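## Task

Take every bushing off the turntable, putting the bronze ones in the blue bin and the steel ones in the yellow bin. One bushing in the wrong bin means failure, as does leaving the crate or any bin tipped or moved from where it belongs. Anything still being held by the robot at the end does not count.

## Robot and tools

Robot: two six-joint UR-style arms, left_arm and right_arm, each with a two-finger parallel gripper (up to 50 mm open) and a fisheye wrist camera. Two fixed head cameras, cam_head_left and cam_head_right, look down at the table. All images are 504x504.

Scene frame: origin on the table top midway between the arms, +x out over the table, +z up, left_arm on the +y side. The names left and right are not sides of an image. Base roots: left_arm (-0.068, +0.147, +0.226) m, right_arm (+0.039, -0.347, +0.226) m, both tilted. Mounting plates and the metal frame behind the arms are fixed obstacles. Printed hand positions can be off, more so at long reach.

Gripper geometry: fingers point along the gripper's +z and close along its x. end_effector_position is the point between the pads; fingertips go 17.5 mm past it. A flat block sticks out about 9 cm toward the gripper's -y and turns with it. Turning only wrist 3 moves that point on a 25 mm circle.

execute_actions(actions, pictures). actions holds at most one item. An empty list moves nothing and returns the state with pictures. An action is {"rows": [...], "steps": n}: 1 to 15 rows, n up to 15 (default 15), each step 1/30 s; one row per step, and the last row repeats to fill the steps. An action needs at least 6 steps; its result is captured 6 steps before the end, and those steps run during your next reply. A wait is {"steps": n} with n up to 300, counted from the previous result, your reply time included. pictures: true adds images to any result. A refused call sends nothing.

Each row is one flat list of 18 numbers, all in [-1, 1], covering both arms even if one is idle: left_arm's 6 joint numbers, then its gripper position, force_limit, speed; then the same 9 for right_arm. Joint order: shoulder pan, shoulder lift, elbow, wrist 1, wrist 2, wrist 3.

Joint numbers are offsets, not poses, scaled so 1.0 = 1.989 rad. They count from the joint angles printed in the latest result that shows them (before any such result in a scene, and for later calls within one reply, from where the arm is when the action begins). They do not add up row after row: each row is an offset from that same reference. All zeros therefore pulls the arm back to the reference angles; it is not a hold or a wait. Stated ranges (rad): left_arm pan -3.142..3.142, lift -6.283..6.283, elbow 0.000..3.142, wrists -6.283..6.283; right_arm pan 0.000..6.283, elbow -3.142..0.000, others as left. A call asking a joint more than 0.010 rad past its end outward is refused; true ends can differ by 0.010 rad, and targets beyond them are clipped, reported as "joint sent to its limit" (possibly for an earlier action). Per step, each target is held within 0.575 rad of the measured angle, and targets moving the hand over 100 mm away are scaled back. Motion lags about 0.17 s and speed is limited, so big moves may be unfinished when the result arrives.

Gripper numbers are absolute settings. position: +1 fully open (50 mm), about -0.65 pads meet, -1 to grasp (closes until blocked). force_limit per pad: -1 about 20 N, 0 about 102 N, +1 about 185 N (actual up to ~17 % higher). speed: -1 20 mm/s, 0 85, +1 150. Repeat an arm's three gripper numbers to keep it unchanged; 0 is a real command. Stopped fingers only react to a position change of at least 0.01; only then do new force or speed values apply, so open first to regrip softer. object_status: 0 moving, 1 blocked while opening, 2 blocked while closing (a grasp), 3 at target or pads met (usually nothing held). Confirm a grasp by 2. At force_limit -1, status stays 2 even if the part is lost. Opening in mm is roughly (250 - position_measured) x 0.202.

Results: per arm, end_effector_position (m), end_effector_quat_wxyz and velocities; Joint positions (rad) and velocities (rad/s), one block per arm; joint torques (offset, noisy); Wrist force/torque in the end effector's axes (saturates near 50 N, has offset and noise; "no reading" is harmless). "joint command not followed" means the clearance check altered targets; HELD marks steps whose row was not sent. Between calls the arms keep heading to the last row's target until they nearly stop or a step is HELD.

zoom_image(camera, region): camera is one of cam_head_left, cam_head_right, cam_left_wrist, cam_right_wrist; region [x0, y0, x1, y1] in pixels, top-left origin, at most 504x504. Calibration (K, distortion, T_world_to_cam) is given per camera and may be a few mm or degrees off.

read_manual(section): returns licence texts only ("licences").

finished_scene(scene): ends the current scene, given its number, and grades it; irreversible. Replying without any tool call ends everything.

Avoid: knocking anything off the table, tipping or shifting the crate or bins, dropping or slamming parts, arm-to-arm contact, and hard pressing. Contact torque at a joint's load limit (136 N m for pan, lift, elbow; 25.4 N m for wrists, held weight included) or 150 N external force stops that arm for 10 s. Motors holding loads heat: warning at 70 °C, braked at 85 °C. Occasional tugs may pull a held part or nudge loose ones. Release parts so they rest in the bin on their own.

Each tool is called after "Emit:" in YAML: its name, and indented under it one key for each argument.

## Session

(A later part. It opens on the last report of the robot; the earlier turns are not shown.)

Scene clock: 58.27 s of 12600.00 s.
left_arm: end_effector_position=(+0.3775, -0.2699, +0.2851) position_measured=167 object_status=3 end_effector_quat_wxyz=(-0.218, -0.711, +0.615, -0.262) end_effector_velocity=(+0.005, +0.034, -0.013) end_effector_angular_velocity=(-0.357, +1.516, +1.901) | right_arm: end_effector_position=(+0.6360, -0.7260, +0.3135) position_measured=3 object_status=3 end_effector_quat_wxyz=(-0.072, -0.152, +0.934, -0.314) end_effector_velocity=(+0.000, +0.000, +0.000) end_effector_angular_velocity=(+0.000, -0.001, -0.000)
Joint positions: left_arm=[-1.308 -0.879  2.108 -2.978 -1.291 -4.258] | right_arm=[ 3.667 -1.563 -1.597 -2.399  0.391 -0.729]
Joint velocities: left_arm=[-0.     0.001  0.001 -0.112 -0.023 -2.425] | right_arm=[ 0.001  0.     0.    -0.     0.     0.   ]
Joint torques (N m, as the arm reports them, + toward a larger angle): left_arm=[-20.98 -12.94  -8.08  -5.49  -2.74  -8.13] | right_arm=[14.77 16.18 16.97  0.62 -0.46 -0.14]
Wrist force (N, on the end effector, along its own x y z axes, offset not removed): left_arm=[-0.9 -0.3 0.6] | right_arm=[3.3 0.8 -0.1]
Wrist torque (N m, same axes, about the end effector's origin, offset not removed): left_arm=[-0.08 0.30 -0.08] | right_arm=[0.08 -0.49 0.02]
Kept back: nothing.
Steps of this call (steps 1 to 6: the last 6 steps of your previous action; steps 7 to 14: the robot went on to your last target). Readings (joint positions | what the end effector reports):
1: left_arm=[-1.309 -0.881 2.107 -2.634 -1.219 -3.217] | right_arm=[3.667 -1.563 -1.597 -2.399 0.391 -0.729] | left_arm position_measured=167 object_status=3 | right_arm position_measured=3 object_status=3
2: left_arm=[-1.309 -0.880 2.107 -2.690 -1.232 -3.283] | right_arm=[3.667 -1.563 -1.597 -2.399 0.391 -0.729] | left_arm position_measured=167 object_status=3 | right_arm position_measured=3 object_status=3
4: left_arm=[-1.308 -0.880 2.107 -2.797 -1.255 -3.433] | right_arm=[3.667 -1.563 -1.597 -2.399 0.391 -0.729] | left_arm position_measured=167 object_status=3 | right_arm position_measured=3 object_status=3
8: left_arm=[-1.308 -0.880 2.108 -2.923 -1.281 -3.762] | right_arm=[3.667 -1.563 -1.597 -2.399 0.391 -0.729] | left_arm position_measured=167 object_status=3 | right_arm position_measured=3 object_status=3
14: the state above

Emit:
execute_actions:
  actions:
    - {"rows": [[0.0138,0.0261,0.0792,-0.0078,-0.0023,-0.744,-0.1,-0.4,1,0,0,0,0,0,0,1,0,0]], "steps": 15}
  pictures: false

Emit:
execute_actions:
  actions:
    - {"steps": 16}
  pictures: true

Scene clock: 58.77 s of 12600.00 s.
left_arm: end_effector_position=(+0.3204, -0.2176, +0.1968) position_measured=167 object_status=3 end_effector_quat_wxyz=(+0.266, +0.924, -0.259, +0.090) end_effector_velocity=(-0.181, +0.150, -0.211) end_effector_angular_velocity=(+0.279, +1.451, +1.869) | right_arm: end_effector_position=(+0.6360, -0.7260, +0.3135) position_measured=3 object_status=3 end_effector_quat_wxyz=(-0.072, -0.152, +0.934, -0.314) end_effector_velocity=(+0.000, -0.000, -0.000) end_effector_angular_velocity=(-0.000, +0.000, +0.001)
Joint positions: left_arm=[-1.287 -0.84   2.224 -2.993 -1.296 -5.176] | right_arm=[ 3.667 -1.563 -1.597 -2.399  0.391 -0.729]
Joint velocities: left_arm=[ 0.05   0.097  0.317 -0.006 -0.003 -2.41 ] | right_arm=[-0.    -0.    -0.     0.    -0.001 -0.001]
Joint torques (N m, as the arm reports them, + toward a larger angle): left_arm=[-22.97 -16.33 -11.1   -6.    -2.52  -8.18] | right_arm=[15.47 15.75 16.4   0.61 -0.38 -0.22]
Wrist force (N, on the end effector, along its own x y z axes, offset not removed): left_arm=[-4.6 -2.0 0.9] | right_arm=[4.9 -2.5 -1.1]
Wrist torque (N m, same axes, about the end effector's origin, offset not removed): left_arm=[-0.31 0.79 0.06] | right_arm=[-0.56 -0.97 0.11]
Steps of this call (steps 1 to 6: the robot went on to your last target; steps 7 to 15: the first 9 steps of this action). Readings (joint positions | what the end effector reports):
7: left_arm=[-1.308 -0.879 2.108 -2.990 -1.294 -4.702] | right_arm=[3.667 -1.563 -1.597 -2.399 0.391 -0.729] | left_arm position_measured=167 object_status=3 | right_arm position_measured=3 object_status=3
8: left_arm=[-1.306 -0.876 2.112 -2.991 -1.294 -4.732] | right_arm=[3.667 -1.563 -1.597 -2.399 0.391 -0.729] | left_arm position_measured=167 object_status=3 | right_arm position_measured=3 object_status=3
10: left_arm=[-1.300 -0.864 2.146 -2.991 -1.295 -4.819] | right_arm=[3.667 -1.563 -1.597 -2.399 0.391 -0.729] | left_arm position_measured=167 object_status=3 | right_arm position_measured=3 object_status=3
14: left_arm=[-1.289 -0.844 2.212 -2.992 -1.295 -5.095] | right_arm=[3.667 -1.563 -1.597 -2.399 0.391 -0.729] | left_arm position_measured=167 object_status=3 | right_arm position_measured=3 object_status=3
15: the state above

Scene clock: 59.30 s of 12600.00 s.
left_arm: end_effector_position=(+0.2907, -0.1976, +0.1707) position_measured=167 object_status=3 end_effector_quat_wxyz=(+0.260, +0.966, -0.006, +0.002) end_effector_velocity=(-0.005, +0.003, -0.004) end_effector_angular_velocity=(+0.007, +0.046, +0.069) | right_arm: end_effector_position=(+0.6360, -0.7260, +0.3135) position_measured=3 object_status=3 end_effector_quat_wxyz=(-0.072, -0.152, +0.934, -0.314) end_effector_velocity=(+0.000, +0.000, +0.000) end_effector_angular_velocity=(+0.001, -0.002, -0.001)
Joint positions: left_arm=[-1.281 -0.828  2.265 -2.993 -1.296 -5.727] | right_arm=[ 3.667 -1.563 -1.597 -2.399  0.391 -0.729]
Joint velocities: left_arm=[ 0.001  0.002  0.007 -0.    -0.    -0.084] | right_arm=[ 0.     0.     0.     0.001 -0.001 -0.   ]
Joint torques (N m, as the arm reports them, + toward a larger angle): left_arm=[-18.44 -11.38  -4.3   -5.42  -2.68  -1.23] | right_arm=[15.96 16.17 17.18  0.62 -0.47 -0.07]
Wrist force (N, on the end effector, along its own x y z axes, offset not removed): left_arm=[-2.1 -0.9 0.1] | right_arm=[0.4 -0.6 1.1]
Wrist torque (N m, same axes, about the end effector's origin, offset not removed): left_arm=[-0.18 0.42 -0.02] | right_arm=[-0.25 0.11 0.09]
Kept back: nothing.
Steps of this call (steps 1 to 6: the last 6 steps of your previous action; steps 7 to 16: the robot went on to your last target). Readings (joint positions | what the end effector reports):
1: left_arm=[-1.286 -0.837 2.233 -2.993 -1.296 -5.258] | right_arm=[3.667 -1.563 -1.597 -2.399 0.391 -0.729] | left_arm position_measured=167 object_status=3 | right_arm position_measured=3 object_status=3
2: left_arm=[-1.284 -0.835 2.241 -2.993 -1.296 -5.341] | right_arm=[3.667 -1.563 -1.597 -2.399 0.391 -0.729] | left_arm position_measured=167 object_status=3 | right_arm position_measured=3 object_status=3
4: left_arm=[-1.283 -0.832 2.251 -2.993 -1.296 -5.491] | right_arm=[3.667 -1.563 -1.597 -2.399 0.391 -0.729] | left_arm position_measured=167 object_status=3 | right_arm position_measured=3 object_status=3
8: left_arm=[-1.281 -0.829 2.260 -2.993 -1.296 -5.650] | right_arm=[3.667 -1.563 -1.597 -2.399 0.391 -0.729] | left_arm position_measured=167 object_status=3 | right_arm position_measured=3 object_status=3
16: the state above
camera_calibration (this result's frames):
cam_left_wrist: T_world_to_cam=[[0.997732, -0.0636746, 0.0218191, -0.301748], [-0.0611161, -0.721193, 0.690033, -0.234035], [-0.0282018, -0.689801, -0.723449, 0.140938], [0, 0, 0, 1]] pos_world=[0.290735, -0.0907786, 0.270037]
cam_right_wrist: T_world_to_cam=[[-0.932393, -0.252484, 0.258643, 0.32778], [-0.326722, 0.894777, -0.304346, 0.952083], [-0.154586, -0.368274, -0.916776, 0.26695], [0, 0, 0, 1]] pos_world=[0.657953, -0.670832, 0.449718]

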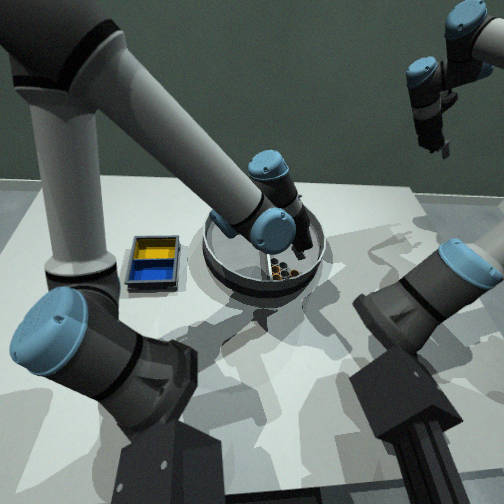

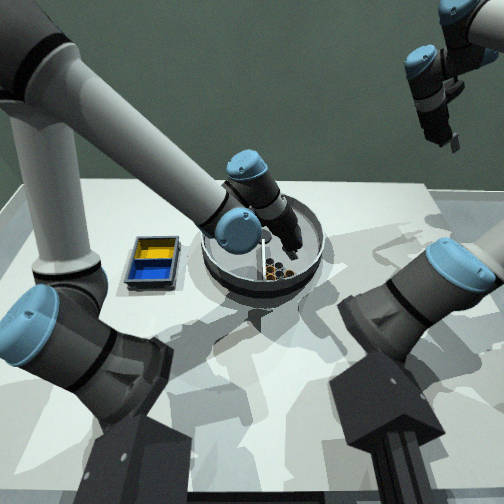

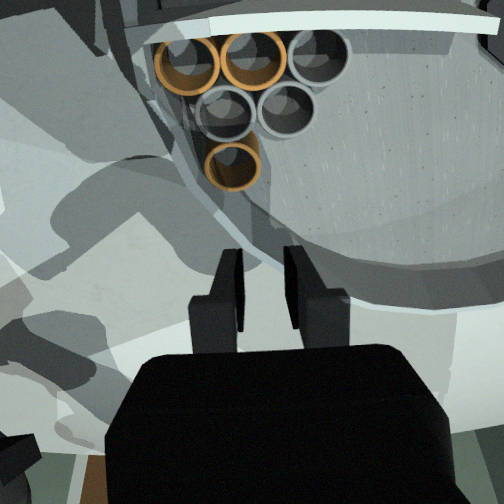

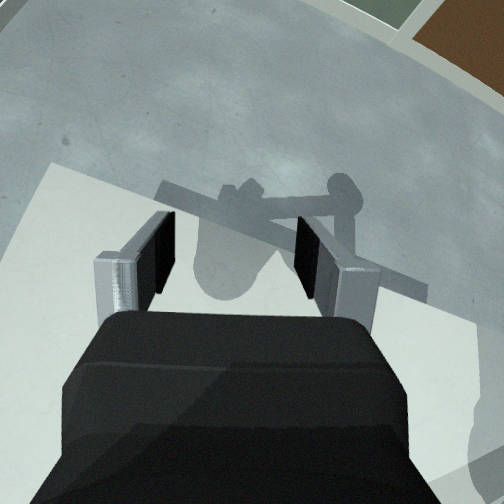

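Emit:
execute_actions:
  actions:
    - {"rows": [[0.003,0.007,0.0003,-0.008,0,0.003,-0.1,-0.4,1,0,0,0,0,0,0,1,0,0],[0.007,0.014,0.0006,-0.016,0,0.006,-0.1,-0.4,1,0,0,0,0,0,0,1,0,0],[0.011,0.023,0.001,-0.027,0,0.01,-0.1,-0.4,1,0,0,0,0,0,0,1,0,0],[0.015,0.031,0.0013,-0.037,0,0.013,-0.1,-0.4,1,0,0,0,0,0,0,1,0,0],[0.019,0.039,0.0016,-0.046,0,0.017,-0.1,-0.4,1,0,0,0,0,0,0,1,0,0],[0.023,0.047,0.002,-0.055,0,0.02,-0.1,-0.4,1,0,0,0,0,0,0,1,0,0],[0.027,0.055,0.0022,-0.065,0.0004,0.023,-0.1,-0.4,1,0,0,0,0,0,0,1,0,0],[0.031,0.063,0.0025,-0.074,0.0005,0.027,-0.1,-0.4,1,0,0,0,0,0,0,1,0,0],[0.0339,0.0696,0.0028,-0.0815,0.0005,0.0294,-0.1,-0.4,1,0,0,0,0,0,0,1,0,0]], "steps": 15}
  pictures: false

Emit:
execute_actions:
  actions:
    - {"steps": 12}
  pictures: true

Emit:
zoom_image:
  camera: "cam_left_wrist"
  region: [160, 120, 360, 320]

Scene clock: 60.43 s of 12600.00 s.
left_arm: end_effector_position=(+0.2911, -0.1981, +0.1420) position_measured=167 object_status=3 end_effector_quat_wxyz=(+0.259, +0.966, -0.002, +0.001) end_effector_velocity=(-0.000, +0.001, -0.172) end_effector_angular_velocity=(+0.006, +0.013, +0.017) | right_arm: end_effector_position=(+0.6360, -0.7260, +0.3135) position_measured=3 object_status=3 end_effector_quat_wxyz=(-0.072, -0.152, +0.934, -0.314) end_effector_velocity=(+0.000, -0.000, +0.000) end_effector_angular_velocity=(-0.000, +0.000, +0.001)
Joint positions: left_arm=[-1.247 -0.76   2.268 -3.072 -1.296 -5.699] | right_arm=[ 3.667 -1.563 -1.597 -2.399  0.391 -0.729]
Joint velocities: left_arm=[ 0.199  0.402  0.015 -0.466  0.002  0.184] | right_arm=[-0.    -0.     0.001 -0.    -0.001 -0.001]
Joint torques (N m, as the arm reports them, + toward a larger angle): left_arm=[-17.3   -6.4   -1.57  -6.24   0.99   2.2 ] | right_arm=[15.17 15.78 16.4   0.61 -0.43 -0.29]
Wrist force (N, on the end effector, along its own x y z axes, offset not removed): left_arm=[-0.9 -0.5 -0.1] | right_arm=[-2.3 -1.9 1.1]
Wrist torque (N m, same axes, about the end effector's origin, offset not removed): left_arm=[-0.10 0.27 -0.07] | right_arm=[-0.29 0.56 0.11]
Steps of this call (steps 1 to 25: the robot went on to your last target; steps 26 to 34: the first 9 steps of this action). Readings (joint positions | what the end effector reports):
26: left_arm=[-1.280 -0.827 2.265 -2.993 -1.296 -5.738] | right_arm=[3.667 -1.563 -1.597 -2.399 0.391 -0.729] | left_arm position_measured=167 object_status=3 | right_arm position_measured=3 object_status=3
27: left_arm=[-1.280 -0.826 2.265 -2.995 -1.296 -5.736] | right_arm=[3.667 -1.563 -1.597 -2.399 0.391 -0.729] | left_arm position_measured=167 object_status=3 | right_arm position_measured=3 object_status=3
29: left_arm=[-1.275 -0.816 2.266 -3.006 -1.296 -5.728] | right_arm=[3.667 -1.563 -1.597 -2.399 0.391 -0.729] | left_arm position_measured=167 object_status=3 | right_arm position_measured=3 object_status=3
33: left_arm=[-1.254 -0.774 2.267 -3.056 -1.296 -5.705] | right_arm=[3.667 -1.563 -1.597 -2.399 0.391 -0.729] | left_arm position_measured=167 object_status=3 | right_arm position_measured=3 object_status=3
34: the state above

Scene clock: 60.83 s of 12600.00 s.
left_arm: end_effector_position=(+0.2904, -0.1975, +0.1135) position_measured=167 object_status=3 end_effector_quat_wxyz=(+0.259, +0.966, -0.000, +0.000) end_effector_velocity=(-0.000, +0.000, -0.011) end_effector_angular_velocity=(+0.000, +0.001, +0.001) | right_arm: end_effector_position=(+0.6360, -0.7260, +0.3135) position_measured=3 object_status=3 end_effector_quat_wxyz=(-0.072, -0.152, +0.934, -0.314) end_effector_velocity=(+0.000, -0.001, +0.001) end_effector_angular_velocity=(+0.001, -0.002, -0.002)
Joint positions: left_arm=[-1.215 -0.693  2.27  -3.151 -1.295 -5.67 ] | right_arm=[ 3.667 -1.563 -1.597 -2.399  0.391 -0.729]
Joint velocities: left_arm=[ 0.013  0.026  0.    -0.03   0.     0.012] | right_arm=[ 0.     0.001  0.001 -0.     0.     0.001]
Joint torques (N m, as the arm reports them, + toward a larger angle): left_arm=[-20.81 -14.74  -0.81  -5.34   0.81   1.46] | right_arm=[14.91 15.89 16.72  0.45 -0.38 -0.2 ]
Wrist force (N, on the end effector, along its own x y z axes, offset not removed): left_arm=[-0.5 -1.5 0.9] | right_arm=[1.1 -1.1 0.9]
Wrist torque (N m, same axes, about the end effector's origin, offset not removed): left_arm=[-0.29 0.14 -0.07] | right_arm=[-0.10 0.08 -0.05]
Kept back: nothing.
Steps of this call (steps 1 to 6: the last 6 steps of your previous action; steps 7 to 12: the robot went on to your last target). Readings (joint positions | what the end effector reports):
1: left_arm=[-1.241 -0.747 2.268 -3.088 -1.296 -5.693] | right_arm=[3.667 -1.563 -1.597 -2.399 0.391 -0.729] | left_arm position_measured=167 object_status=3 | right_arm position_measured=3 object_status=3
2: left_arm=[-1.235 -0.734 2.269 -3.103 -1.296 -5.688] | right_arm=[3.667 -1.563 -1.597 -2.399 0.391 -0.729] | left_arm position_measured=167 object_status=3 | right_arm position_measured=3 object_status=3
4: left_arm=[-1.226 -0.716 2.269 -3.124 -1.295 -5.680] | right_arm=[3.667 -1.563 -1.597 -2.399 0.391 -0.729] | left_arm position_measured=167 object_status=3 | right_arm position_measured=3 object_status=3
8: left_arm=[-1.218 -0.699 2.270 -3.144 -1.295 -5.672] | right_arm=[3.667 -1.563 -1.597 -2.399 0.391 -0.729] | left_arm position_measured=167 object_status=3 | right_arm position_measured=3 object_status=3
12: the state above
camera_calibration (this result's frames):
cam_left_wrist: T_world_to_cam=[[0.998405, -0.054086, 0.0161962, -0.297833], [-0.0503237, -0.722459, 0.68958, -0.197772], [-0.0255955, -0.689295, -0.724028, 0.099016], [0, 0, 0, 1]] pos_world=[0.28994, -0.0907399, 0.212894]
cam_right_wrist: T_world_to_cam=[[-0.932393, -0.252484, 0.258643, 0.32778], [-0.326722, 0.894777, -0.304346, 0.952083], [-0.154586, -0.368274, -0.916776, 0.26695], [0, 0, 0, 1]] pos_world=[0.657953, -0.670832, 0.449718]

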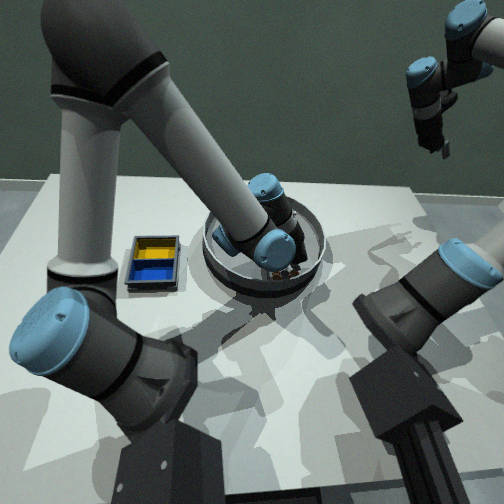

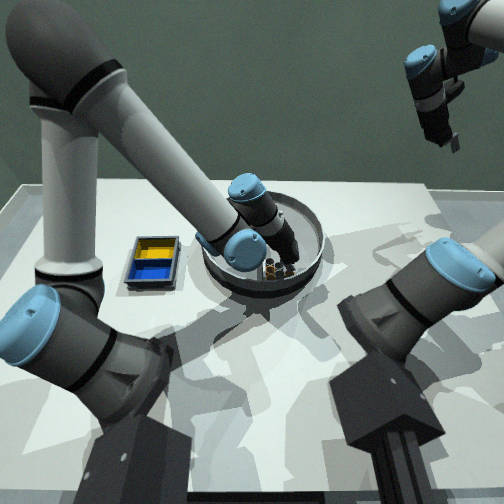

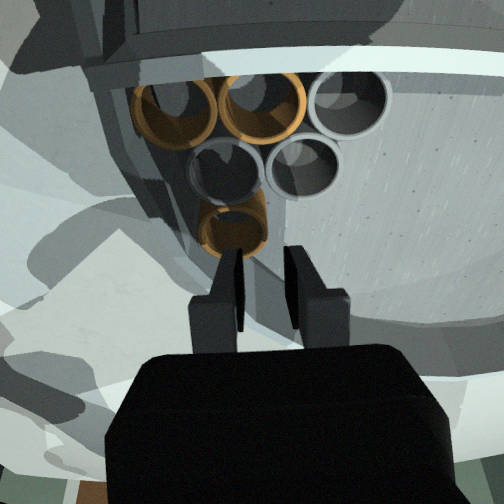

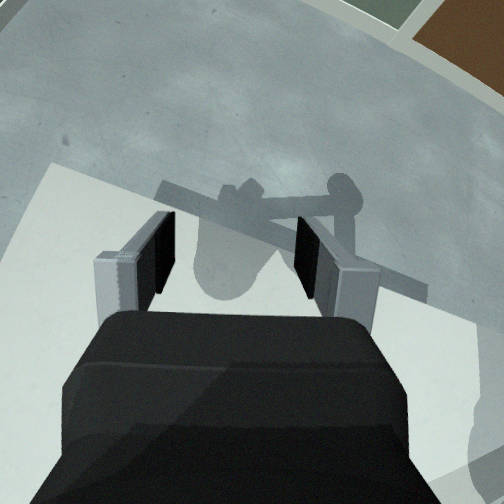

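Region (160, 120, 360, 320) of cam_left_wrist's 504x504 image, scaled by 2.520, with more detail than that image has.

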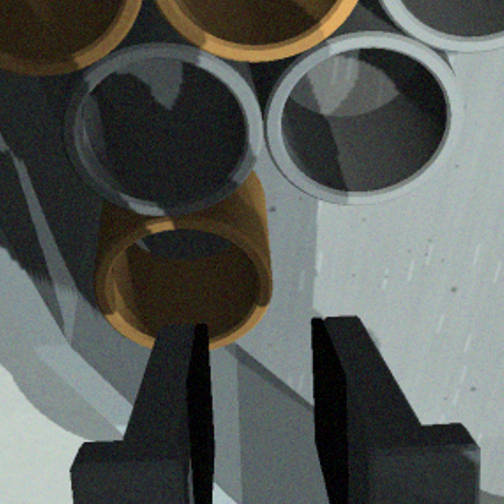

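Emit:
execute_actions:
  actions:
    - {"rows": [[0.002,0.004,0,-0.005,0,0.002,-0.1,-0.4,1,0,0,0,0,0,0,1,0,0],[0.004,0.008,0.0003,-0.01,0,0.004,-0.1,-0.4,1,0,0,0,0,0,0,1,0,0],[0.0065,0.013,0.0005,-0.0155,0,0.0065,-0.1,-0.4,1,0,0,0,0,0,0,1,0,0],[0.009,0.018,0.0006,-0.021,0,0.009,-0.1,-0.4,1,0,0,0,0,0,0,1,0,0],[0.0108,0.022,0.0008,-0.0259,0,0.0111,-0.1,-0.4,1,0,0,0,0,0,0,1,0,0]], "steps": 12}
  pictures: false

Emit:
execute_actions:
  actions:
    - {"steps": 8}
  pictures: true

Emit:
zoom_image:
  camera: "cam_left_wrist"
  region: [170, 160, 330, 320]

Scene clock: 61.70 s of 12600.00 s.
left_arm: end_effector_position=(+0.2900, -0.1970, +0.1055) position_measured=167 object_status=3 end_effector_quat_wxyz=(+0.259, +0.966, -0.000, +0.000) end_effector_velocity=(-0.006, +0.006, -0.073) end_effector_angular_velocity=(+0.005, +0.003, -0.001) | right_arm: end_effector_position=(+0.6360, -0.7260, +0.3135) position_measured=3 object_status=3 end_effector_quat_wxyz=(-0.072, -0.152, +0.934, -0.314) end_effector_velocity=(-0.000, +0.000, -0.000) end_effector_angular_velocity=(+0.000, -0.001, -0.001)
Joint positions: left_arm=[-1.205 -0.674  2.271 -3.174 -1.295 -5.66 ] | right_arm=[ 3.667 -1.563 -1.597 -2.399  0.391 -0.729]
Joint velocities: left_arm=[ 0.084  0.17   0.008 -0.195  0.     0.086] | right_arm=[ 0.     0.    -0.001  0.001  0.     0.001]
Joint torques (N m, as the arm reports them, + toward a larger angle): left_arm=[-19.71 -13.09  -1.39  -5.85   0.37   1.63] | right_arm=[14.39 15.85 17.23  0.64 -0.52 -0.15]
Wrist force (N, on the end effector, along its own x y z axes, offset not removed): left_arm=[-0.6 -1.5 0.8] | right_arm=[-0.2 -2.6 3.9]
Wrist torque (N m, same axes, about the end effector's origin, offset not removed): left_arm=[-0.25 0.21 0.00] | right_arm=[-0.34 0.09 0.02]
Steps of this call (steps 1 to 20: the robot went on to your last target; steps 21 to 26: the first 6 steps of this action). Readings (joint positions | what the end effector reports):
21: left_arm=[-1.213 -0.689 2.270 -3.155 -1.295 -5.668] | right_arm=[3.667 -1.563 -1.597 -2.399 0.391 -0.729] | left_arm position_measured=167 object_status=3 | right_arm position_measured=3 object_status=3
22: left_arm=[-1.213 -0.689 2.270 -3.156 -1.295 -5.668] | right_arm=[3.667 -1.563 -1.597 -2.399 0.391 -0.729] | left_arm position_measured=167 object_status=3 | right_arm position_measured=3 object_status=3
24: left_arm=[-1.210 -0.684 2.271 -3.162 -1.295 -5.665] | right_arm=[3.667 -1.563 -1.597 -2.399 0.391 -0.729] | left_arm position_measured=167 object_status=3 | right_arm position_measured=3 object_status=3
26: the state above

Scene clock: 61.97 s of 12600.00 s.
left_arm: end_effector_position=(+0.2893, -0.1963, +0.0964) position_measured=167 object_status=3 end_effector_quat_wxyz=(+0.259, +0.966, -0.000, +0.000) end_effector_velocity=(-0.001, +0.001, -0.011) end_effector_angular_velocity=(+0.001, +0.001, +0.000) | right_arm: end_effector_position=(+0.6360, -0.7260, +0.3135) position_measured=3 object_status=3 end_effector_quat_wxyz=(-0.072, -0.152, +0.934, -0.314) end_effector_velocity=(-0.000, -0.000, -0.000) end_effector_angular_velocity=(-0.000, +0.001, -0.000)
Joint positions: left_arm=[-1.195 -0.652  2.272 -3.199 -1.295 -5.649] | right_arm=[ 3.667 -1.563 -1.597 -2.399  0.391 -0.729]
Joint velocities: left_arm=[ 0.013  0.025  0.001 -0.028  0.     0.012] | right_arm=[-0.001  0.    -0.    -0.     0.001 -0.   ]
Joint torques (N m, as the arm reports them, + toward a larger angle): left_arm=[-19.21 -14.11  -0.46  -5.17  -0.69   1.4 ] | right_arm=[14.66 15.61 17.44  0.62 -0.49 -0.27]
Wrist force (N, on the end effector, along its own x y z axes, offset not removed): left_arm=[-1.1 -1.5 0.1] | right_arm=[2.4 3.9 -2.1]
Wrist torque (N m, same axes, about the end effector's origin, offset not removed): left_arm=[-0.24 0.33 -0.03] | right_arm=[0.63 -0.33 -0.04]
Kept back: nothing.
Steps of this call (steps 1 to 6: the last 6 steps of your previous action; steps 7 to 8: the robot went on to your last target). Readings (joint positions | what the end effector reports):
1: left_arm=[-1.203 -0.669 2.271 -3.180 -1.295 -5.658] | right_arm=[3.667 -1.563 -1.597 -2.399 0.391 -0.729] | left_arm position_measured=167 object_status=3 | right_arm position_measured=3 object_status=3
2: left_arm=[-1.201 -0.664 2.271 -3.185 -1.295 -5.655] | right_arm=[3.667 -1.563 -1.597 -2.399 0.391 -0.729] | left_arm position_measured=167 object_status=3 | right_arm position_measured=3 object_status=3
4: left_arm=[-1.198 -0.658 2.271 -3.192 -1.295 -5.652] | right_arm=[3.667 -1.563 -1.597 -2.399 0.391 -0.729] | left_arm position_measured=167 object_status=3 | right_arm position_measured=3 object_status=3
8: the state above
camera_calibration (this result's frames):
cam_left_wrist: T_world_to_cam=[[0.998423, -0.0537426, 0.0162059, -0.296362], [-0.0500823, -0.722485, 0.68957, -0.185223], [-0.0253507, -0.689294, -0.724038, 0.0873704], [0, 0, 0, 1]] pos_world=[0.288834, -0.0895244, 0.195787]
cam_right_wrist: T_world_to_cam=[[-0.932393, -0.252483, 0.258643, 0.32778], [-0.326722, 0.894777, -0.304345, 0.952083], [-0.154586, -0.368274, -0.916776, 0.26695], [0, 0, 0, 1]] pos_world=[0.657953, -0.670832, 0.449718]

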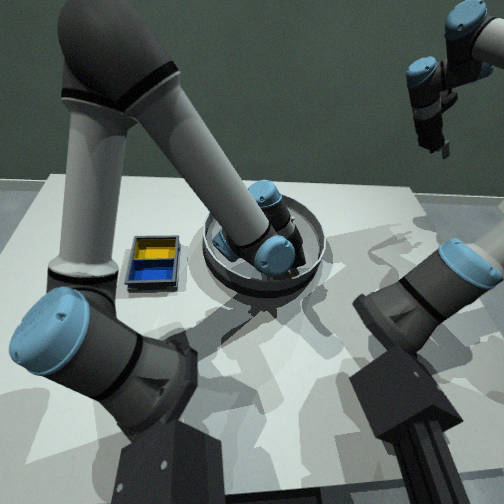

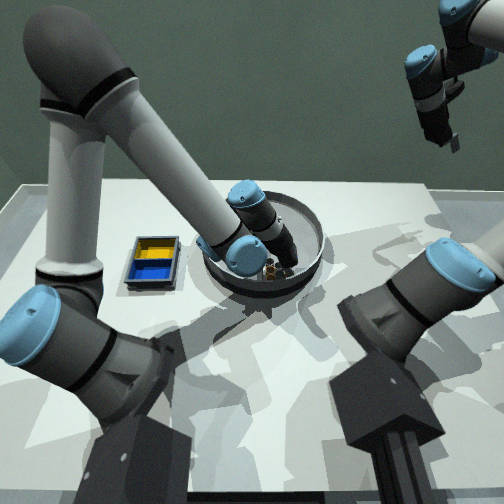

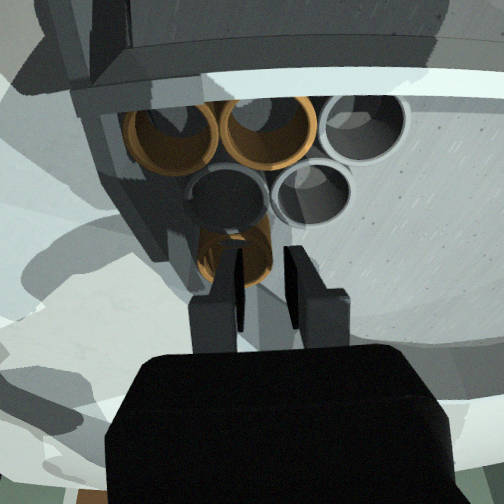

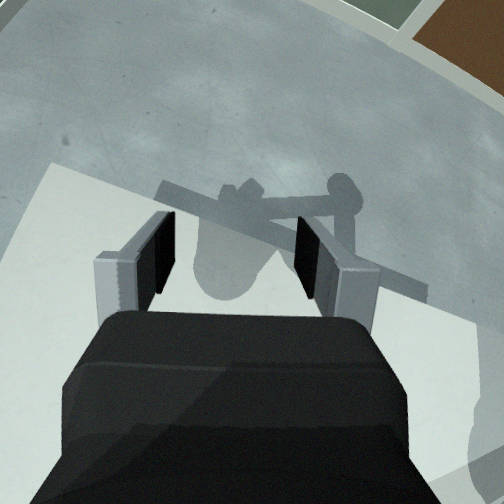

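Region (170, 160, 330, 320) of cam_left_wrist's 504x504 image, scaled by 3.150, with more detail than that image has.

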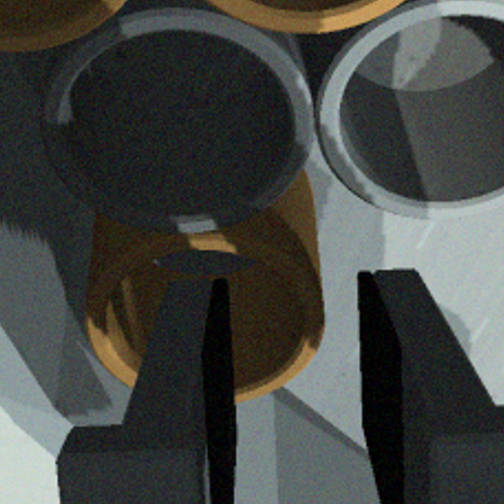

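Emit:
execute_actions:
  actions:
    - {"rows": [[0.001,0.002,0,-0.0025,0,0.001,-0.1,-0.4,1,0,0,0,0,0,0,1,0,0],[0.002,0.004,0,-0.005,0,0.002,-0.1,-0.4,1,0,0,0,0,0,0,1,0,0],[0.003,0.006,0.0002,-0.0075,0,0.003,-0.1,-0.4,1,0,0,0,0,0,0,1,0,0],[0.0042,0.0085,0.0003,-0.01,0,0.0043,-0.1,-0.4,1,0,0,0,0,0,0,1,0,0]], "steps": 12}
  pictures: false

Emit:
execute_actions:
  actions:
    - {"steps": 8}
  pictures: true

Emit:
zoom_image:
  camera: "cam_left_wrist"
  region: [170, 160, 330, 320]

Scene clock: 62.97 s of 12600.00 s.
left_arm: end_effector_position=(+0.2890, -0.1960, +0.0926) position_measured=167 object_status=3 end_effector_quat_wxyz=(+0.259, +0.966, -0.000, +0.001) end_effector_velocity=(-0.002, +0.002, -0.024) end_effector_angular_velocity=(+0.001, +0.001, +0.000) | right_arm: end_effector_position=(+0.6360, -0.7260, +0.3135) position_measured=3 object_status=3 end_effector_quat_wxyz=(-0.072, -0.152, +0.934, -0.314) end_effector_velocity=(+0.000, -0.000, +0.000) end_effector_angular_velocity=(+0.001, -0.001, -0.002)
Joint positions: left_arm=[-1.19  -0.643  2.272 -3.21  -1.295 -5.645] | right_arm=[ 3.667 -1.563 -1.597 -2.399  0.391 -0.729]
Joint velocities: left_arm=[ 0.029  0.057  0.001 -0.064 -0.     0.029] | right_arm=[-0.    -0.     0.001  0.001  0.     0.   ]
Joint torques (N m, as the arm reports them, + toward a larger angle): left_arm=[-20.52 -17.59  -0.58  -5.3   -2.26   1.36] | right_arm=[14.9  16.07 17.11  0.41 -0.39 -0.02]
Wrist force (N, on the end effector, along its own x y z axes, offset not removed): left_arm=[-1.0 -2.2 0.1] | right_arm=[0.2 2.8 -0.5]
Wrist torque (N m, same axes, about the end effector's origin, offset not removed): left_arm=[-0.46 0.26 -0.01] | right_arm=[0.52 -0.04 0.21]
Steps of this call (steps 1 to 24: the robot went on to your last target; steps 25 to 30: the first 6 steps of this action). Readings (joint positions | what the end effector reports):
25: left_arm=[-1.193 -0.649 2.272 -3.203 -1.295 -5.648] | right_arm=[3.667 -1.563 -1.597 -2.399 0.391 -0.729] | left_arm position_measured=167 object_status=3 | right_arm position_measured=3 object_status=3
26: left_arm=[-1.193 -0.649 2.272 -3.203 -1.295 -5.648] | right_arm=[3.667 -1.563 -1.597 -2.399 0.391 -0.729] | left_arm position_measured=167 object_status=3 | right_arm position_measured=3 object_status=3
28: left_arm=[-1.192 -0.647 2.272 -3.205 -1.295 -5.647] | right_arm=[3.667 -1.563 -1.597 -2.399 0.391 -0.729] | left_arm position_measured=167 object_status=3 | right_arm position_measured=3 object_status=3
30: the state above

Scene clock: 63.23 s of 12600.00 s.
left_arm: end_effector_position=(+0.2888, -0.1957, +0.0897) position_measured=167 object_status=3 end_effector_quat_wxyz=(+0.259, +0.966, -0.000, +0.001) end_effector_velocity=(+0.000, +0.000, -0.003) end_effector_angular_velocity=(-0.001, -0.001, +0.001) | right_arm: end_effector_position=(+0.6360, -0.7260, +0.3135) position_measured=3 object_status=3 end_effector_quat_wxyz=(-0.072, -0.152, +0.934, -0.314) end_effector_velocity=(+0.000, -0.000, +0.000) end_effector_angular_velocity=(-0.000, -0.001, -0.000)
Joint positions: left_arm=[-1.187 -0.636  2.272 -3.218 -1.295 -5.641] | right_arm=[ 3.667 -1.563 -1.597 -2.399  0.391 -0.729]
Joint velocities: left_arm=[ 0.004  0.008 -0.    -0.01   0.     0.004] | right_arm=[ 0.     0.001  0.001 -0.001 -0.001  0.   ]
Joint torques (N m, as the arm reports them, + toward a larger angle): left_arm=[-19.34 -14.14   3.25  -3.84  -1.17   1.43] | right_arm=[14.54 16.24 17.76  0.38 -0.43 -0.18]
Wrist force (N, on the end effector, along its own x y z axes, offset not removed): left_arm=[1.9 3.1 1.0] | right_arm=[0.1 0.1 2.7]
Wrist torque (N m, same axes, about the end effector's origin, offset not removed): left_arm=[-0.24 0.09 -0.15] | right_arm=[-0.22 0.04 0.10]
Kept back: nothing.
Steps of this call (steps 1 to 6: the last 6 steps of your previous action; steps 7 to 8: the robot went on to your last target). Readings (joint positions | what the end effector reports):
1: left_arm=[-1.190 -0.641 2.272 -3.212 -1.295 -5.644] | right_arm=[3.667 -1.563 -1.597 -2.399 0.391 -0.729] | left_arm position_measured=167 object_status=3 | right_arm position_measured=3 object_status=3
2: left_arm=[-1.189 -0.640 2.272 -3.214 -1.295 -5.643] | right_arm=[3.667 -1.563 -1.597 -2.399 0.391 -0.729] | left_arm position_measured=167 object_status=3 | right_arm position_measured=3 object_status=3
4: left_arm=[-1.188 -0.638 2.272 -3.216 -1.295 -5.642] | right_arm=[3.667 -1.563 -1.597 -2.399 0.391 -0.729] | left_arm position_measured=167 object_status=3 | right_arm position_measured=3 object_status=3
8: the state above
camera_calibration (this result's frames):
cam_left_wrist: T_world_to_cam=[[0.998435, -0.0535013, 0.0162796, -0.295666], [-0.0499545, -0.722384, 0.689685, -0.180261], [-0.0251389, -0.689419, -0.723926, 0.0828479], [0, 0, 0, 1]] pos_world=[0.288281, -0.0889196, 0.189113]
cam_right_wrist: T_world_to_cam=[[-0.932392, -0.252484, 0.258643, 0.32778], [-0.326723, 0.894777, -0.304346, 0.952083], [-0.154586, -0.368274, -0.916776, 0.26695], [0, 0, 0, 1]] pos_world=[0.657953, -0.670832, 0.449718]

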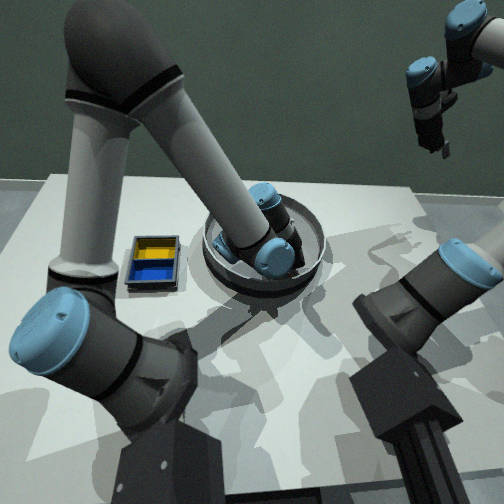

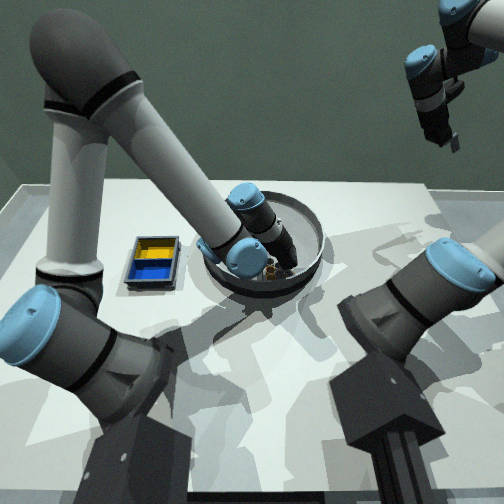

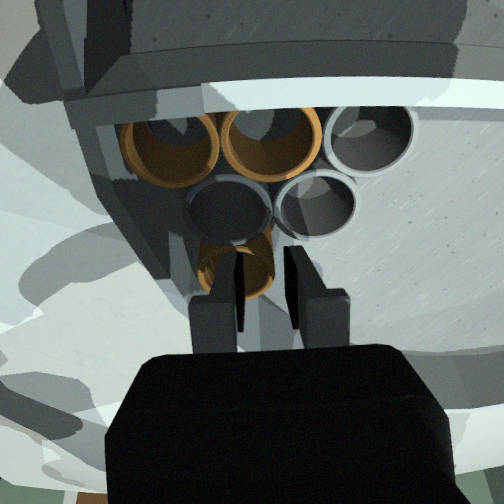

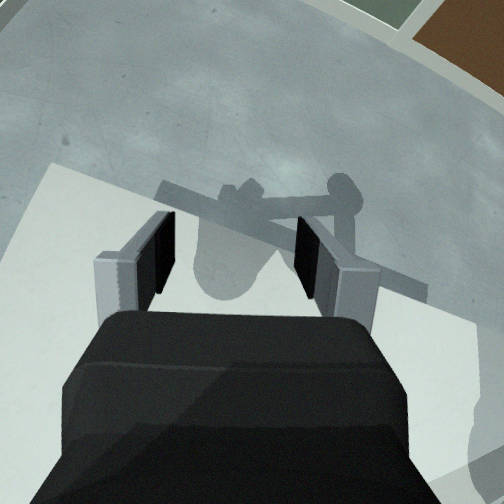

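Region (170, 160, 330, 320) of cam_left_wrist's 504x504 image, scaled by 3.150, with more detail than that image has.

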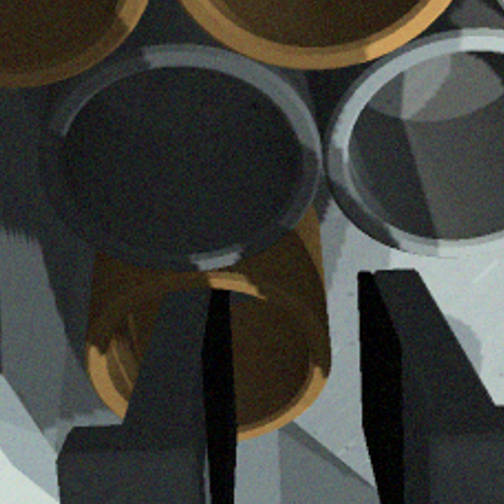

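Emit:
execute_actions:
  actions:
    - {"rows": [[0,0,0,0,0,0,-1,-0.4,0.2,0,0,0,0,0,0,1,0,0]], "steps": 15}
  pictures: true

Emit:
zoom_image:
  camera: "cam_left_wrist"
  region: [170, 160, 330, 320]

Scene clock: 63.70 s of 12600.00 s.
left_arm: end_effector_position=(+0.2888, -0.1957, +0.0897) position_measured=224 object_status=0 end_effector_quat_wxyz=(+0.259, +0.966, -0.000, +0.001) end_effector_velocity=(-0.000, +0.000, -0.000) end_effector_angular_velocity=(+0.002, +0.001, -0.001) | right_arm: end_effector_position=(+0.6360, -0.7260, +0.3135) position_measured=3 object_status=3 end_effector_quat_wxyz=(-0.072, -0.152, +0.934, -0.314) end_effector_velocity=(+0.000, -0.000, +0.000) end_effector_angular_velocity=(+0.000, -0.001, -0.000)
Joint positions: left_arm=[-1.187 -0.636  2.272 -3.219 -1.295 -5.641] | right_arm=[ 3.667 -1.563 -1.597 -2.399  0.391 -0.729]
Joint velocities: left_arm=[-0.    -0.001 -0.     0.004 -0.    -0.001] | right_arm=[-0.     0.001  0.001 -0.001 -0.     0.   ]
Joint torques (N m, as the arm reports them, + toward a larger angle): left_arm=[-26.46 -18.47 -11.99   5.34  -0.3   -1.32] | right_arm=[14.81 16.24 17.08  0.54 -0.39 -0.07]
Wrist force (N, on the end effector, along its own x y z axes, offset not removed): left_arm=[3.4 11.8 -38.4] | right_arm=[-1.8 0.6 1.2]
Wrist torque (N m, same axes, about the end effector's origin, offset not removed): left_arm=[-0.68 0.27 -0.06] | right_arm=[0.36 0.43 0.14]
Steps of this call (steps 1 to 5: the robot went on to your last target; steps 6 to 14: the first 9 steps of this action). Readings (joint positions | what the end effector reports):
6: left_arm=[-1.187 -0.636 2.272 -3.219 -1.295 -5.641] | right_arm=[3.667 -1.563 -1.597 -2.399 0.391 -0.729] | left_arm position_measured=171 object_status=0 | right_arm position_measured=3 object_status=3
7: left_arm=[-1.187 -0.636 2.272 -3.219 -1.295 -5.641] | right_arm=[3.667 -1.563 -1.597 -2.399 0.391 -0.729] | left_arm position_measured=188 object_status=0 | right_arm position_measured=3 object_status=3
9: left_arm=[-1.187 -0.636 2.272 -3.219 -1.295 -5.641] | right_arm=[3.667 -1.563 -1.597 -2.399 0.391 -0.729] | left_arm position_measured=220 object_status=0 | right_arm position_measured=3 object_status=3
13: left_arm=[-1.187 -0.636 2.272 -3.219 -1.295 -5.641] | right_arm=[3.667 -1.563 -1.597 -2.399 0.391 -0.729] | left_arm position_measured=224 object_status=0 | right_arm position_measured=3 object_status=3
14: the state above
camera_calibration (this result's frames):
cam_left_wrist: T_world_to_cam=[[0.998441, -0.0533685, 0.0163715, -0.295665], [-0.0499173, -0.722266, 0.689812, -0.180227], [-0.0249896, -0.689553, -0.723804, 0.0827569], [0, 0, 0, 1]] pos_world=[0.288275, -0.0888854, 0.189063]
cam_right_wrist: T_world_to_cam=[[-0.932392, -0.252484, 0.258643, 0.32778], [-0.326722, 0.894777, -0.304346, 0.952083], [-0.154586, -0.368274, -0.916776, 0.26695], [0, 0, 0, 1]] pos_world=[0.657953, -0.670832, 0.449718]

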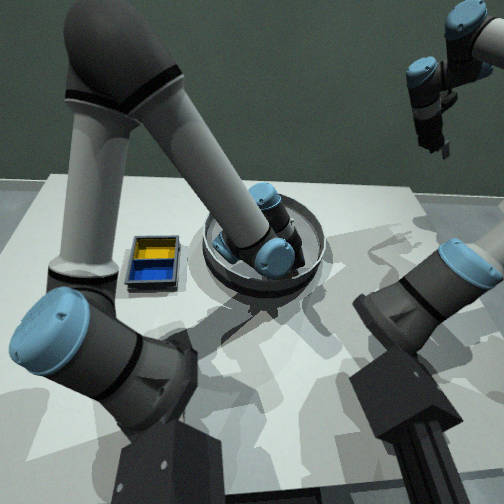

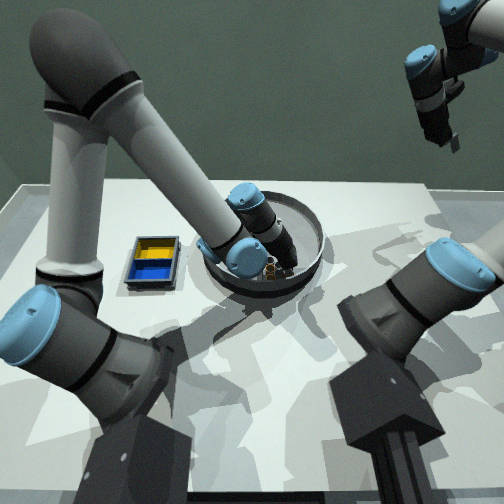

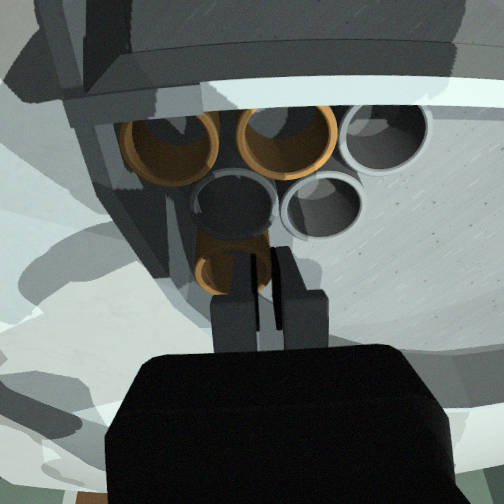

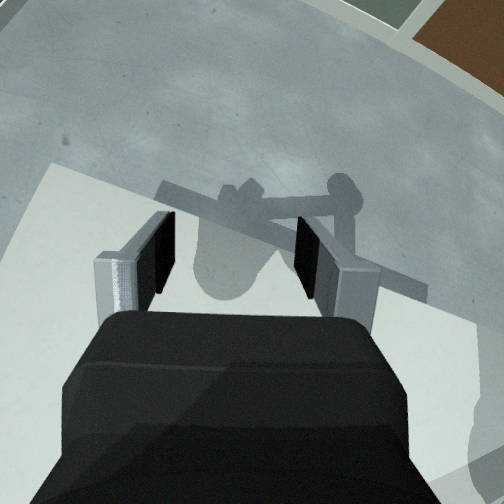

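Region (170, 160, 330, 320) of cam_left_wrist's 504x504 image, scaled by 3.150, with more detail than that image has.

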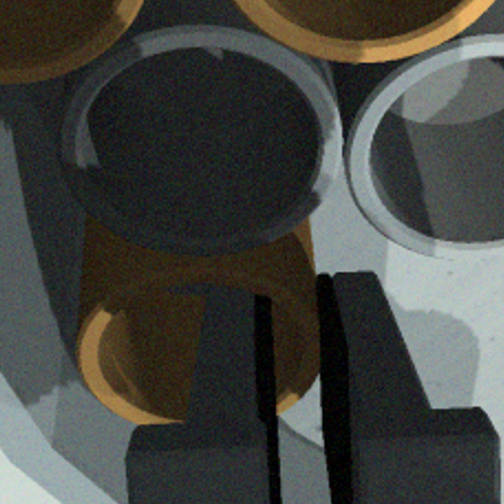

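Emit:
execute_actions:
  actions:
    - {"rows": [[-0.001,-0.002,0,0.0025,0,-0.001,-1,-0.4,0.2,0,0,0,0,0,0,1,0,0],[-0.002,-0.004,0,0.005,0,-0.002,-1,-0.4,0.2,0,0,0,0,0,0,1,0,0],[-0.003,-0.006,-0.0002,0.0075,0,-0.003,-1,-0.4,0.2,0,0,0,0,0,0,1,0,0]], "steps": 10}
  pictures: false

Emit:
execute_actions:
  actions:
    - {"steps": 8}
  pictures: true

Emit:
zoom_image:
  camera: "cam_left_wrist"
  region: [170, 160, 330, 320]

Scene clock: 64.30 s of 12600.00 s.
left_arm: end_effector_position=(+0.2888, -0.1956, +0.0909) position_measured=224 object_status=2 end_effector_quat_wxyz=(+0.259, +0.966, -0.000, +0.000) end_effector_velocity=(+0.001, -0.000, +0.021) end_effector_angular_velocity=(+0.006, -0.001, -0.003) | right_arm: end_effector_position=(+0.6360, -0.7260, +0.3135) position_measured=3 object_status=3 end_effector_quat_wxyz=(-0.072, -0.152, +0.934, -0.314) end_effector_velocity=(-0.000, +0.000, -0.000) end_effector_angular_velocity=(-0.001, +0.001, +0.000)
Joint positions: left_arm=[-1.189 -0.639  2.272 -3.214 -1.295 -5.643] | right_arm=[ 3.667 -1.563 -1.597 -2.399  0.391 -0.729]
Joint velocities: left_arm=[-0.026 -0.054  0.     0.067  0.003 -0.026] | right_arm=[-0.001 -0.001 -0.    -0.     0.     0.   ]
Joint torques (N m, as the arm reports them, + toward a larger angle): left_arm=[-38.3  -33.96 -14.52   1.95  -1.94  -1.58] | right_arm=[14.66 15.49 17.03  0.58 -0.53 -0.17]
Wrist force (N, on the end effector, along its own x y z axes, offset not removed): left_arm=[8.7 -1.6 -6.2] | right_arm=[-0.2 -1.3 1.6]
Wrist torque (N m, same axes, about the end effector's origin, offset not removed): left_arm=[-0.36 0.54 0.02] | right_arm=[-0.14 0.08 0.20]
Steps of this call (steps 1 to 6: the last 6 steps of your previous action; steps 7 to 14: the robot went on to your last target; steps 15 to 18: the first 4 steps of this action). Readings (joint positions | what the end effector reports):
15: left_arm=[-1.187 -0.636 2.272 -3.218 -1.295 -5.641] | right_arm=[3.667 -1.563 -1.597 -2.399 0.391 -0.729] | left_arm position_measured=224 object_status=2 | right_arm position_measured=3 object_status=3
16: left_arm=[-1.187 -0.637 2.272 -3.217 -1.295 -5.641] | right_arm=[3.667 -1.563 -1.597 -2.399 0.391 -0.729] | left_arm position_measured=224 object_status=2 | right_arm position_measured=3 object_status=3
18: the state above

Scene clock: 64.57 s of 12600.00 s.
left_arm: end_effector_position=(+0.2890, -0.1959, +0.0941) position_measured=237 object_status=0 end_effector_quat_wxyz=(+0.259, +0.966, -0.000, +0.000) end_effector_velocity=(+0.000, -0.001, +0.005) end_effector_angular_velocity=(-0.003, +0.000, -0.001) | right_arm: end_effector_position=(+0.6360, -0.7260, +0.3135) position_measured=3 object_status=3 end_effector_quat_wxyz=(-0.072, -0.152, +0.934, -0.314) end_effector_velocity=(-0.000, -0.000, -0.000) end_effector_angular_velocity=(+0.000, +0.000, -0.000)
Joint positions: left_arm=[-1.192 -0.647  2.272 -3.205 -1.295 -5.647] | right_arm=[ 3.667 -1.563 -1.597 -2.399  0.391 -0.729]
Joint velocities: left_arm=[-0.005 -0.01  -0.001  0.01  -0.002 -0.004] | right_arm=[-0.     0.001 -0.001  0.     0.    -0.   ]
Joint torques (N m, as the arm reports them, + toward a larger angle): left_arm=[-40.69 -34.97 -19.06   1.02  -7.69  -1.54] | right_arm=[14.45 15.8  16.94  0.46 -0.44 -0.14]
Wrist force (N, on the end effector, along its own x y z axes, offset not removed): left_arm=[15.5 -8.5 0.1] | right_arm=[3.8 0.7 -0.9]
Wrist torque (N m, same axes, about the end effector's origin, offset not removed): left_arm=[-0.34 0.64 0.08] | right_arm=[0.15 -0.55 -0.24]
Kept back: nothing.
Steps of this call (steps 1 to 6: the last 6 steps of your previous action; steps 7 to 8: the robot went on to your last target). Readings (joint positions | what the end effector reports):
1: left_arm=[-1.189 -0.641 2.272 -3.212 -1.295 -5.644] | right_arm=[3.667 -1.563 -1.597 -2.399 0.391 -0.729] | left_arm position_measured=224 object_status=2 | right_arm position_measured=3 object_status=3
2: left_arm=[-1.190 -0.643 2.272 -3.210 -1.295 -5.645] | right_arm=[3.667 -1.563 -1.597 -2.399 0.391 -0.729] | left_arm position_measured=228 object_status=0 | right_arm position_measured=3 object_status=3
4: left_arm=[-1.191 -0.645 2.272 -3.207 -1.295 -5.646] | right_arm=[3.667 -1.563 -1.597 -2.399 0.391 -0.729] | left_arm position_measured=237 object_status=0 | right_arm position_measured=3 object_status=3
8: the state above
camera_calibration (this result's frames):
cam_left_wrist: T_world_to_cam=[[0.998411, -0.053984, 0.0161374, -0.296087], [-0.0502216, -0.722793, 0.689237, -0.183407], [-0.0255438, -0.688953, -0.724356, 0.0860627], [0, 0, 0, 1]] pos_world=[0.288604, -0.0892561, 0.193529]
cam_right_wrist: T_world_to_cam=[[-0.932392, -0.252484, 0.258643, 0.32778], [-0.326722, 0.894777, -0.304346, 0.952083], [-0.154586, -0.368274, -0.916776, 0.26695], [0, 0, 0, 1]] pos_world=[0.657953, -0.670832, 0.449718]

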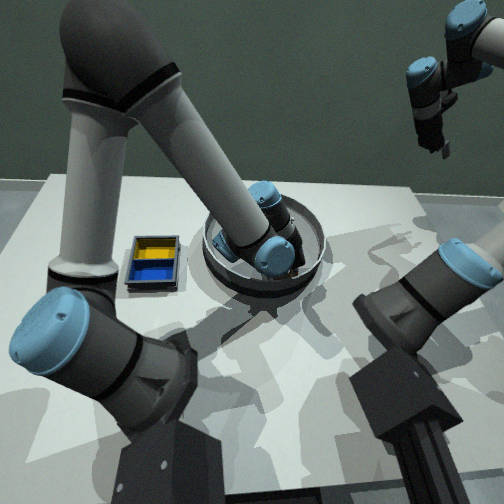

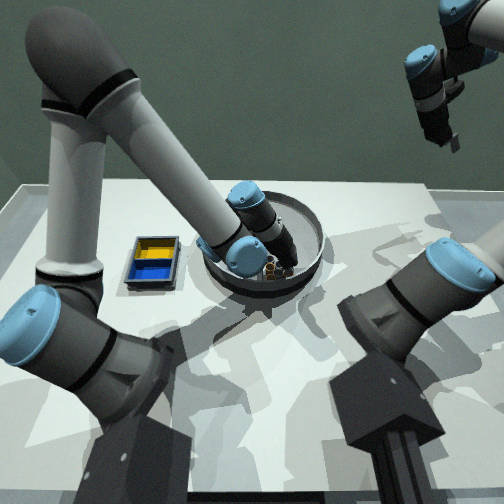

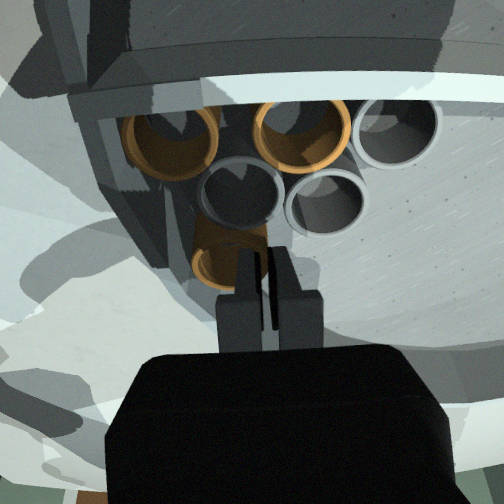

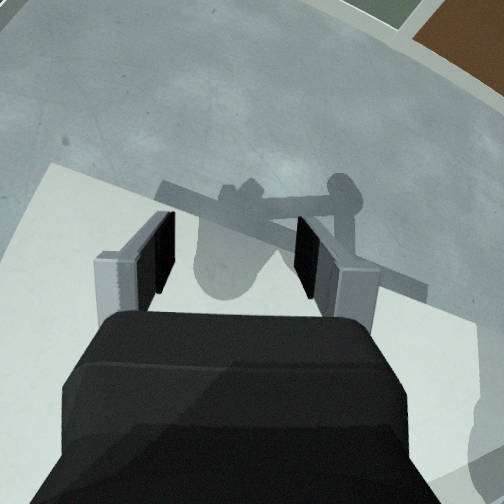

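Region (170, 160, 330, 320) of cam_left_wrist's 504x504 image, scaled by 3.150, with more detail than that image has.

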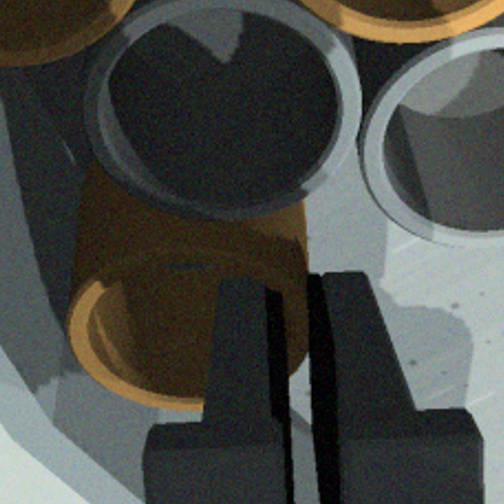

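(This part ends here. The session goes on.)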